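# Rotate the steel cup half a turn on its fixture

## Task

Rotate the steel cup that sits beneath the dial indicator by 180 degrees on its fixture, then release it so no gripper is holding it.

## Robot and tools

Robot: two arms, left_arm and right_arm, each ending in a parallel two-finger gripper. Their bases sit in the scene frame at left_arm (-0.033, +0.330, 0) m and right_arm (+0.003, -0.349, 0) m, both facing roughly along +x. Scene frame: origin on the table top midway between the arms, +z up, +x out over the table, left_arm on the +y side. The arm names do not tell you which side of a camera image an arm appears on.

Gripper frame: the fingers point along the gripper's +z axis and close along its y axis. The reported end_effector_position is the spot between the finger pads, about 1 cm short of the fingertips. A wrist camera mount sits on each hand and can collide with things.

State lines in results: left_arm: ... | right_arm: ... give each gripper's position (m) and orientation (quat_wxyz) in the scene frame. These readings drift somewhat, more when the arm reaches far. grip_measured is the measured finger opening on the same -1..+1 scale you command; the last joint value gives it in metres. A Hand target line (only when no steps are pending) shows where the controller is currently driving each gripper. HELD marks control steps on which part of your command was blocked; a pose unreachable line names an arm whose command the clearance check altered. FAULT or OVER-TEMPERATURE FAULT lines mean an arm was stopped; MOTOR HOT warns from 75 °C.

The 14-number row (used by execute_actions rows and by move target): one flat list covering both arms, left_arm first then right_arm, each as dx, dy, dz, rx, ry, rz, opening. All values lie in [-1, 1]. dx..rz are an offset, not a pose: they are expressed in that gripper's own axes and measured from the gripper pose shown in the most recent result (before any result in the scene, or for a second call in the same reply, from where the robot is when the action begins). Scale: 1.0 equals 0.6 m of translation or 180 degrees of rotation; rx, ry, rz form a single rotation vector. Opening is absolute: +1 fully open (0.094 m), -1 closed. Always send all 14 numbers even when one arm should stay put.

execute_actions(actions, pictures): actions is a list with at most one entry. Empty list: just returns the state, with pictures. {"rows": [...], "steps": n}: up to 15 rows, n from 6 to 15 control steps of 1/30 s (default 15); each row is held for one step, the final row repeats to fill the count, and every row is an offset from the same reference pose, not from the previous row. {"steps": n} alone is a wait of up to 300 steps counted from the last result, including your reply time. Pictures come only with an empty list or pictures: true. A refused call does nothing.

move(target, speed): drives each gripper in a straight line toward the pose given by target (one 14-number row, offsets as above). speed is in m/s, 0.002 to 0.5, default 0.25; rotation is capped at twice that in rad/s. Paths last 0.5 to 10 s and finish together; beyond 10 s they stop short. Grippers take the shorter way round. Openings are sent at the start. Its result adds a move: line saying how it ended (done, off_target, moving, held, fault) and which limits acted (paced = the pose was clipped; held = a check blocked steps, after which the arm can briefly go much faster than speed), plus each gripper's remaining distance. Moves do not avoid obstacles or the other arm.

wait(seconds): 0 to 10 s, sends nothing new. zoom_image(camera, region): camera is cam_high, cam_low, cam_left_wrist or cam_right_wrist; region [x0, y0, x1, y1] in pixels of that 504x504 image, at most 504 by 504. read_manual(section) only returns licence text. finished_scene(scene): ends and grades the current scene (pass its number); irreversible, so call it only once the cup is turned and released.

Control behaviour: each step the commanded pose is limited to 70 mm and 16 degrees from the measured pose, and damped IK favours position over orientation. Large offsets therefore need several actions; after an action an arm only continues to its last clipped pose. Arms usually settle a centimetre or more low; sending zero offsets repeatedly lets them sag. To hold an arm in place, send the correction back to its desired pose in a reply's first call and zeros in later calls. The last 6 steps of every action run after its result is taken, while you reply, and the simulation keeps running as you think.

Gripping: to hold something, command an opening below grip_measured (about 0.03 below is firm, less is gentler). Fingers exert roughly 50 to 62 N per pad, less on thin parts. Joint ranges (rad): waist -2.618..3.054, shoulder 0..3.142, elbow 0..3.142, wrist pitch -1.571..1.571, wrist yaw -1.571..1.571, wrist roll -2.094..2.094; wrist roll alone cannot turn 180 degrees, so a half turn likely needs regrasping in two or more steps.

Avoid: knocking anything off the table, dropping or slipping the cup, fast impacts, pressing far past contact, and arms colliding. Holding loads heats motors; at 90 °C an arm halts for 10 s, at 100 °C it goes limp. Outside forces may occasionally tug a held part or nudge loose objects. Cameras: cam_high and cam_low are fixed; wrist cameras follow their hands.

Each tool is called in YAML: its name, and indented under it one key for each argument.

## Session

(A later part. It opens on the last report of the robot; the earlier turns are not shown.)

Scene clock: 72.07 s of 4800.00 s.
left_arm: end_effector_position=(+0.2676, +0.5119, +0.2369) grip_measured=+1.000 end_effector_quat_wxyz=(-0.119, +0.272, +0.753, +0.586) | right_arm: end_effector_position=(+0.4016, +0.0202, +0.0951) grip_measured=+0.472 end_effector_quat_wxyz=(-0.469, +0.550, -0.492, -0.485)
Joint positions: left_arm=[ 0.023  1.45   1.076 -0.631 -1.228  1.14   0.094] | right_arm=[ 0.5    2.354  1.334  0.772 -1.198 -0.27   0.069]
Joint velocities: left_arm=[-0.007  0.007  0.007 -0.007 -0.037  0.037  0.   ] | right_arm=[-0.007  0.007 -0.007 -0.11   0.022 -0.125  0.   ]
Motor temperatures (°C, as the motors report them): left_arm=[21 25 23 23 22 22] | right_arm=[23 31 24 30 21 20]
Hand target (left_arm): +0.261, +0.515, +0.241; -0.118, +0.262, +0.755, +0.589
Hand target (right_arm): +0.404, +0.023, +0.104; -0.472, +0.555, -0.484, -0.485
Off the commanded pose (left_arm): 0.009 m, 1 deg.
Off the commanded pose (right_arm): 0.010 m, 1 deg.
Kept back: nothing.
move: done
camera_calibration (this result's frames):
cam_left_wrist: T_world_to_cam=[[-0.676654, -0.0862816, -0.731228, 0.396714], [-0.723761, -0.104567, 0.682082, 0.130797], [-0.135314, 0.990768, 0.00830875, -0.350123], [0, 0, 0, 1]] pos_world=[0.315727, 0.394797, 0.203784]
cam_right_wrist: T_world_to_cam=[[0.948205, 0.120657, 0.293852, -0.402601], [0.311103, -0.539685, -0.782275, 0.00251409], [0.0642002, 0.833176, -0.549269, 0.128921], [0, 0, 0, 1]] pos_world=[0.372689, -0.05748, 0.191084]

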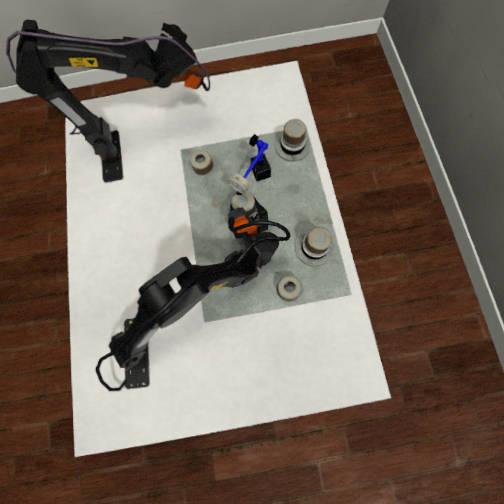

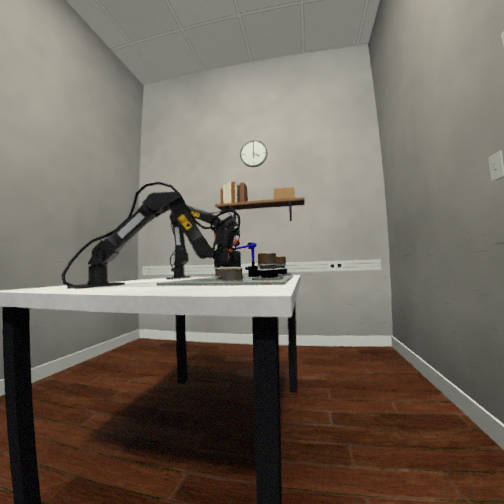

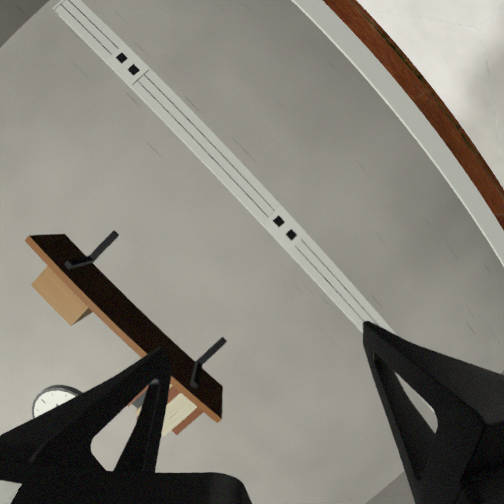

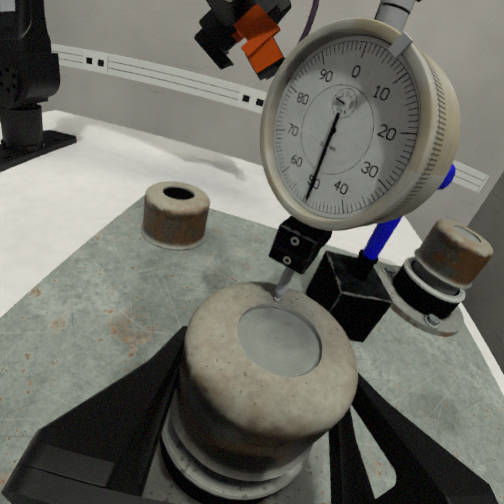

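execute_actions:
  actions:
    - {"rows": [[0.0143,0.0003,0.0012,0,0.003,-0.006,1,-0.015,0,0,0,-0.004,-0.01,0.5],[0.0143,0.0003,0.0012,0,0.003,-0.006,1,-0.015,0,0,0,-0.004,-0.01,0.6],[0.0143,0.0003,0.0012,0,0.003,-0.006,1,-0.015,0,0,0,-0.004,-0.01,0.72],[0.0143,0.0003,0.0012,0,0.003,-0.006,1,-0.015,0,0,0,-0.004,-0.01,0.85],[0.0143,0.0003,0.0012,0,0.003,-0.006,1,-0.015,0,0,0,-0.004,-0.01,1],[0.0143,0.0003,0.0012,0,0.003,-0.006,1,-0.015,0,-0.004,0,-0.004,-0.01,1],[0.0143,0.0003,0.0012,0,0.003,-0.006,1,-0.016,0,-0.012,0,-0.004,-0.01,1],[0.0143,0.0003,0.0012,0,0.003,-0.006,1,-0.017,0,-0.022,0,-0.004,-0.01,1],[0.0143,0.0003,0.0012,0,0.003,-0.006,1,-0.018,0,-0.033,0,-0.004,-0.01,1],[0.0143,0.0003,0.0012,0,0.003,-0.006,1,-0.019,0,-0.045,0,-0.004,-0.01,1],[0.0143,0.0003,0.0012,0,0.003,-0.006,1,-0.02,0,-0.057,0,-0.004,-0.01,1],[0.0143,0.0003,0.0012,0,0.003,-0.006,1,-0.02,0,-0.068,0,-0.004,-0.01,1],[0.0143,0.0003,0.0012,0,0.003,-0.006,1,-0.02,0,-0.077,0,-0.004,-0.01,1],[0.0143,0.0003,0.0012,0,0.003,-0.006,1,-0.02,0,-0.083,0,-0.004,-0.01,1],[0.0143,0.0003,0.0012,0,0.003,-0.006,1,-0.02,0,-0.086,0,-0.004,-0.01,1]], "steps": 15}

execute_actions:
  actions:
    - {"steps": 12}
  pictures: true

Scene clock: 73.97 s of 4800.00 s.
left_arm: end_effector_position=(+0.2675, +0.5120, +0.2369) grip_measured=+1.000 end_effector_quat_wxyz=(-0.120, +0.272, +0.754, +0.586) | right_arm: end_effector_position=(+0.4004, +0.0179, +0.0936) grip_measured=+1.000 end_effector_quat_wxyz=(-0.468, +0.551, -0.492, -0.485)
Joint positions: left_arm=[ 0.023  1.45   1.076 -0.631 -1.228  1.14   0.094] | right_arm=[ 0.496  2.353  1.326  0.773 -1.204 -0.277  0.094]
Joint velocities: left_arm=[ 0.012 -0.007  0.002  0.022 -0.007  0.007  0.   ] | right_arm=[-0.09  -0.032 -0.227  0.022 -0.11  -0.081  0.   ]
Motor temperatures (°C, as the motors report them): left_arm=[21 25 23 23 22 22] | right_arm=[23 31 24 30 21 20]
Steps of this call (steps 1 to 48: nothing new was sent; steps 49 to 57: the first 9 steps of this action). Readings (end_effector_position):
49: left_arm (+0.2676, +0.5119, +0.2369) | right_arm (+0.4018, +0.0201, +0.0953)
50: left_arm (+0.2676, +0.5119, +0.2369) | right_arm (+0.4018, +0.0202, +0.0954)
52: left_arm (+0.2676, +0.5119, +0.2369) | right_arm (+0.4019, +0.0202, +0.0956)
56: left_arm (+0.2676, +0.5119, +0.2369) | right_arm (+0.4009, +0.0197, +0.0946)
57: the state above

Scene clock: 74.37 s of 4800.00 s.
left_arm: end_effector_position=(+0.2669, +0.5129, +0.2369) grip_measured=+1.000 end_effector_quat_wxyz=(-0.120, +0.271, +0.754, +0.586) | right_arm: end_effector_position=(+0.4140, -0.0307, +0.0981) grip_measured=+1.000 end_effector_quat_wxyz=(-0.481, +0.543, -0.497, -0.476)
Joint positions: left_arm=[ 0.027  1.45   1.076 -0.631 -1.228  1.14   0.094] | right_arm=[ 0.388  2.309  1.27   0.747 -1.277 -0.329  0.094]
Joint velocities: left_arm=[-0.032  0.012 -0.002 -0.051  0.037  0.051  0.   ] | right_arm=[-0.002 -0.027 -0.002  0.007 -0.051 -0.037  0.   ]
Motor temperatures (°C, as the motors report them): left_arm=[21 25 23 23 22 22] | right_arm=[23 31 24 30 21 20]
Hand target (left_arm): +0.261, +0.515, +0.241; -0.118, +0.262, +0.756, +0.589
Hand target (right_arm): +0.406, -0.029, +0.111; -0.481, +0.553, -0.481, -0.481
Off the commanded pose (left_arm): 0.008 m, 1 deg.
Off the commanded pose (right_arm): 0.016 m, 2 deg.
Kept back: nothing.
Steps of this call (steps 1 to 6: the last 6 steps of your previous action; steps 7 to 12: nothing new was sent). Readings (end_effector_position):
1: left_arm (+0.2674, +0.5121, +0.2369) | right_arm (+0.3997, +0.0150, +0.0922)
2: left_arm (+0.2673, +0.5123, +0.2369) | right_arm (+0.3994, +0.0107, +0.0910)
4: left_arm (+0.2670, +0.5128, +0.2369) | right_arm (+0.4013, -0.0011, +0.0901)
8: left_arm (+0.2669, +0.5129, +0.2369) | right_arm (+0.4118, -0.0256, +0.0938)
12: the state above
camera_calibration (this result's frames):
cam_left_wrist: T_world_to_cam=[[-0.676354, -0.0886042, -0.731228, 0.39749], [-0.723397, -0.107052, 0.682082, 0.131628], [-0.138715, 0.990298, 0.00830875, -0.350079], [0, 0, 0, 1]] pos_world=[0.315503, 0.395993, 0.203784]
cam_right_wrist: T_world_to_cam=[[0.948509, 0.0890011, 0.30399, -0.411172], [0.301931, -0.544167, -0.782764, -0.0227295], [0.0957545, 0.834243, -0.543019, 0.158556], [0, 0, 0, 1]] pos_world=[0.38168, -0.108048, 0.193299]

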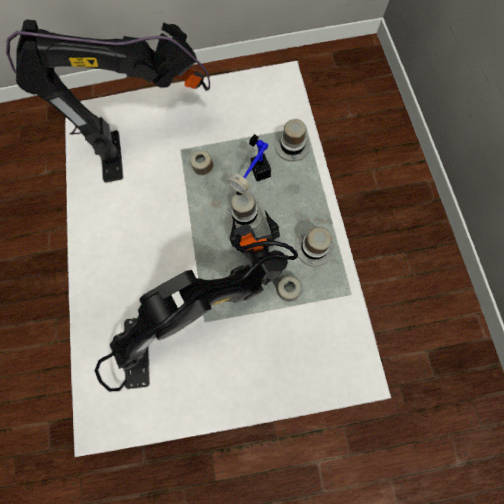

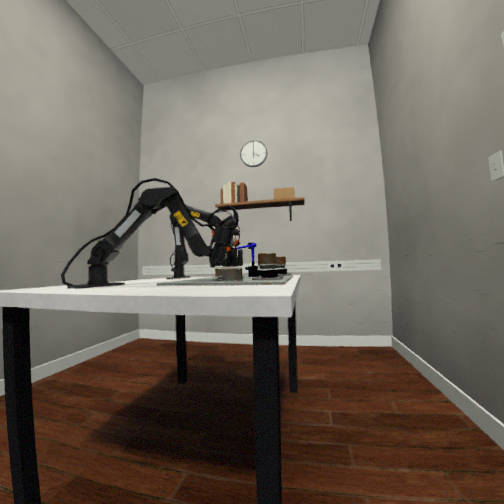

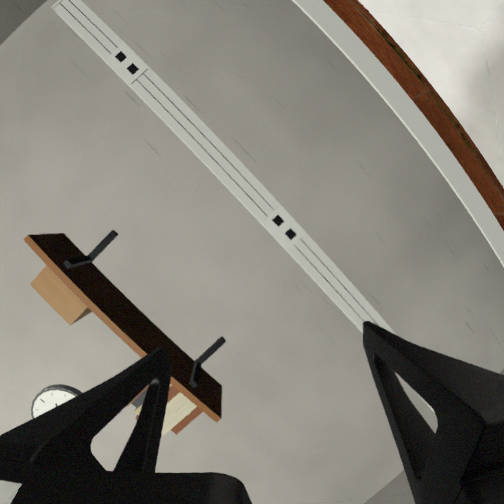

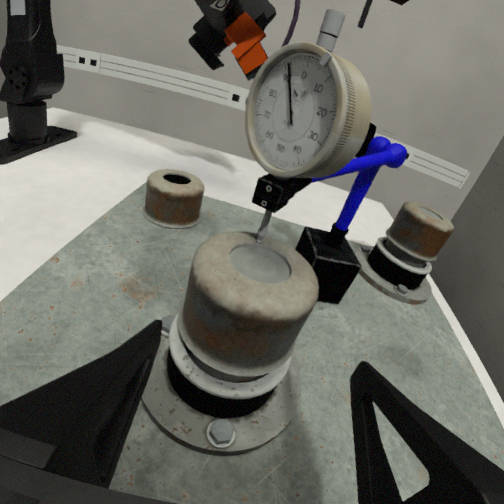

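zoom_image:
  camera: "cam_right_wrist"
  region: [150, 210, 350, 400]

Region (150, 210, 350, 400) of cam_right_wrist's 504x504 image, scaled by 2.520, with more detail than that image has; it fills the top 479 rows of this view, and the rest is white.

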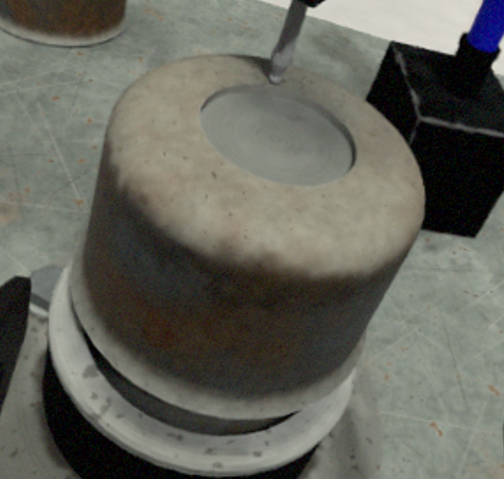

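finished_scene:
  scene: 1

The scene is finished: the task was done.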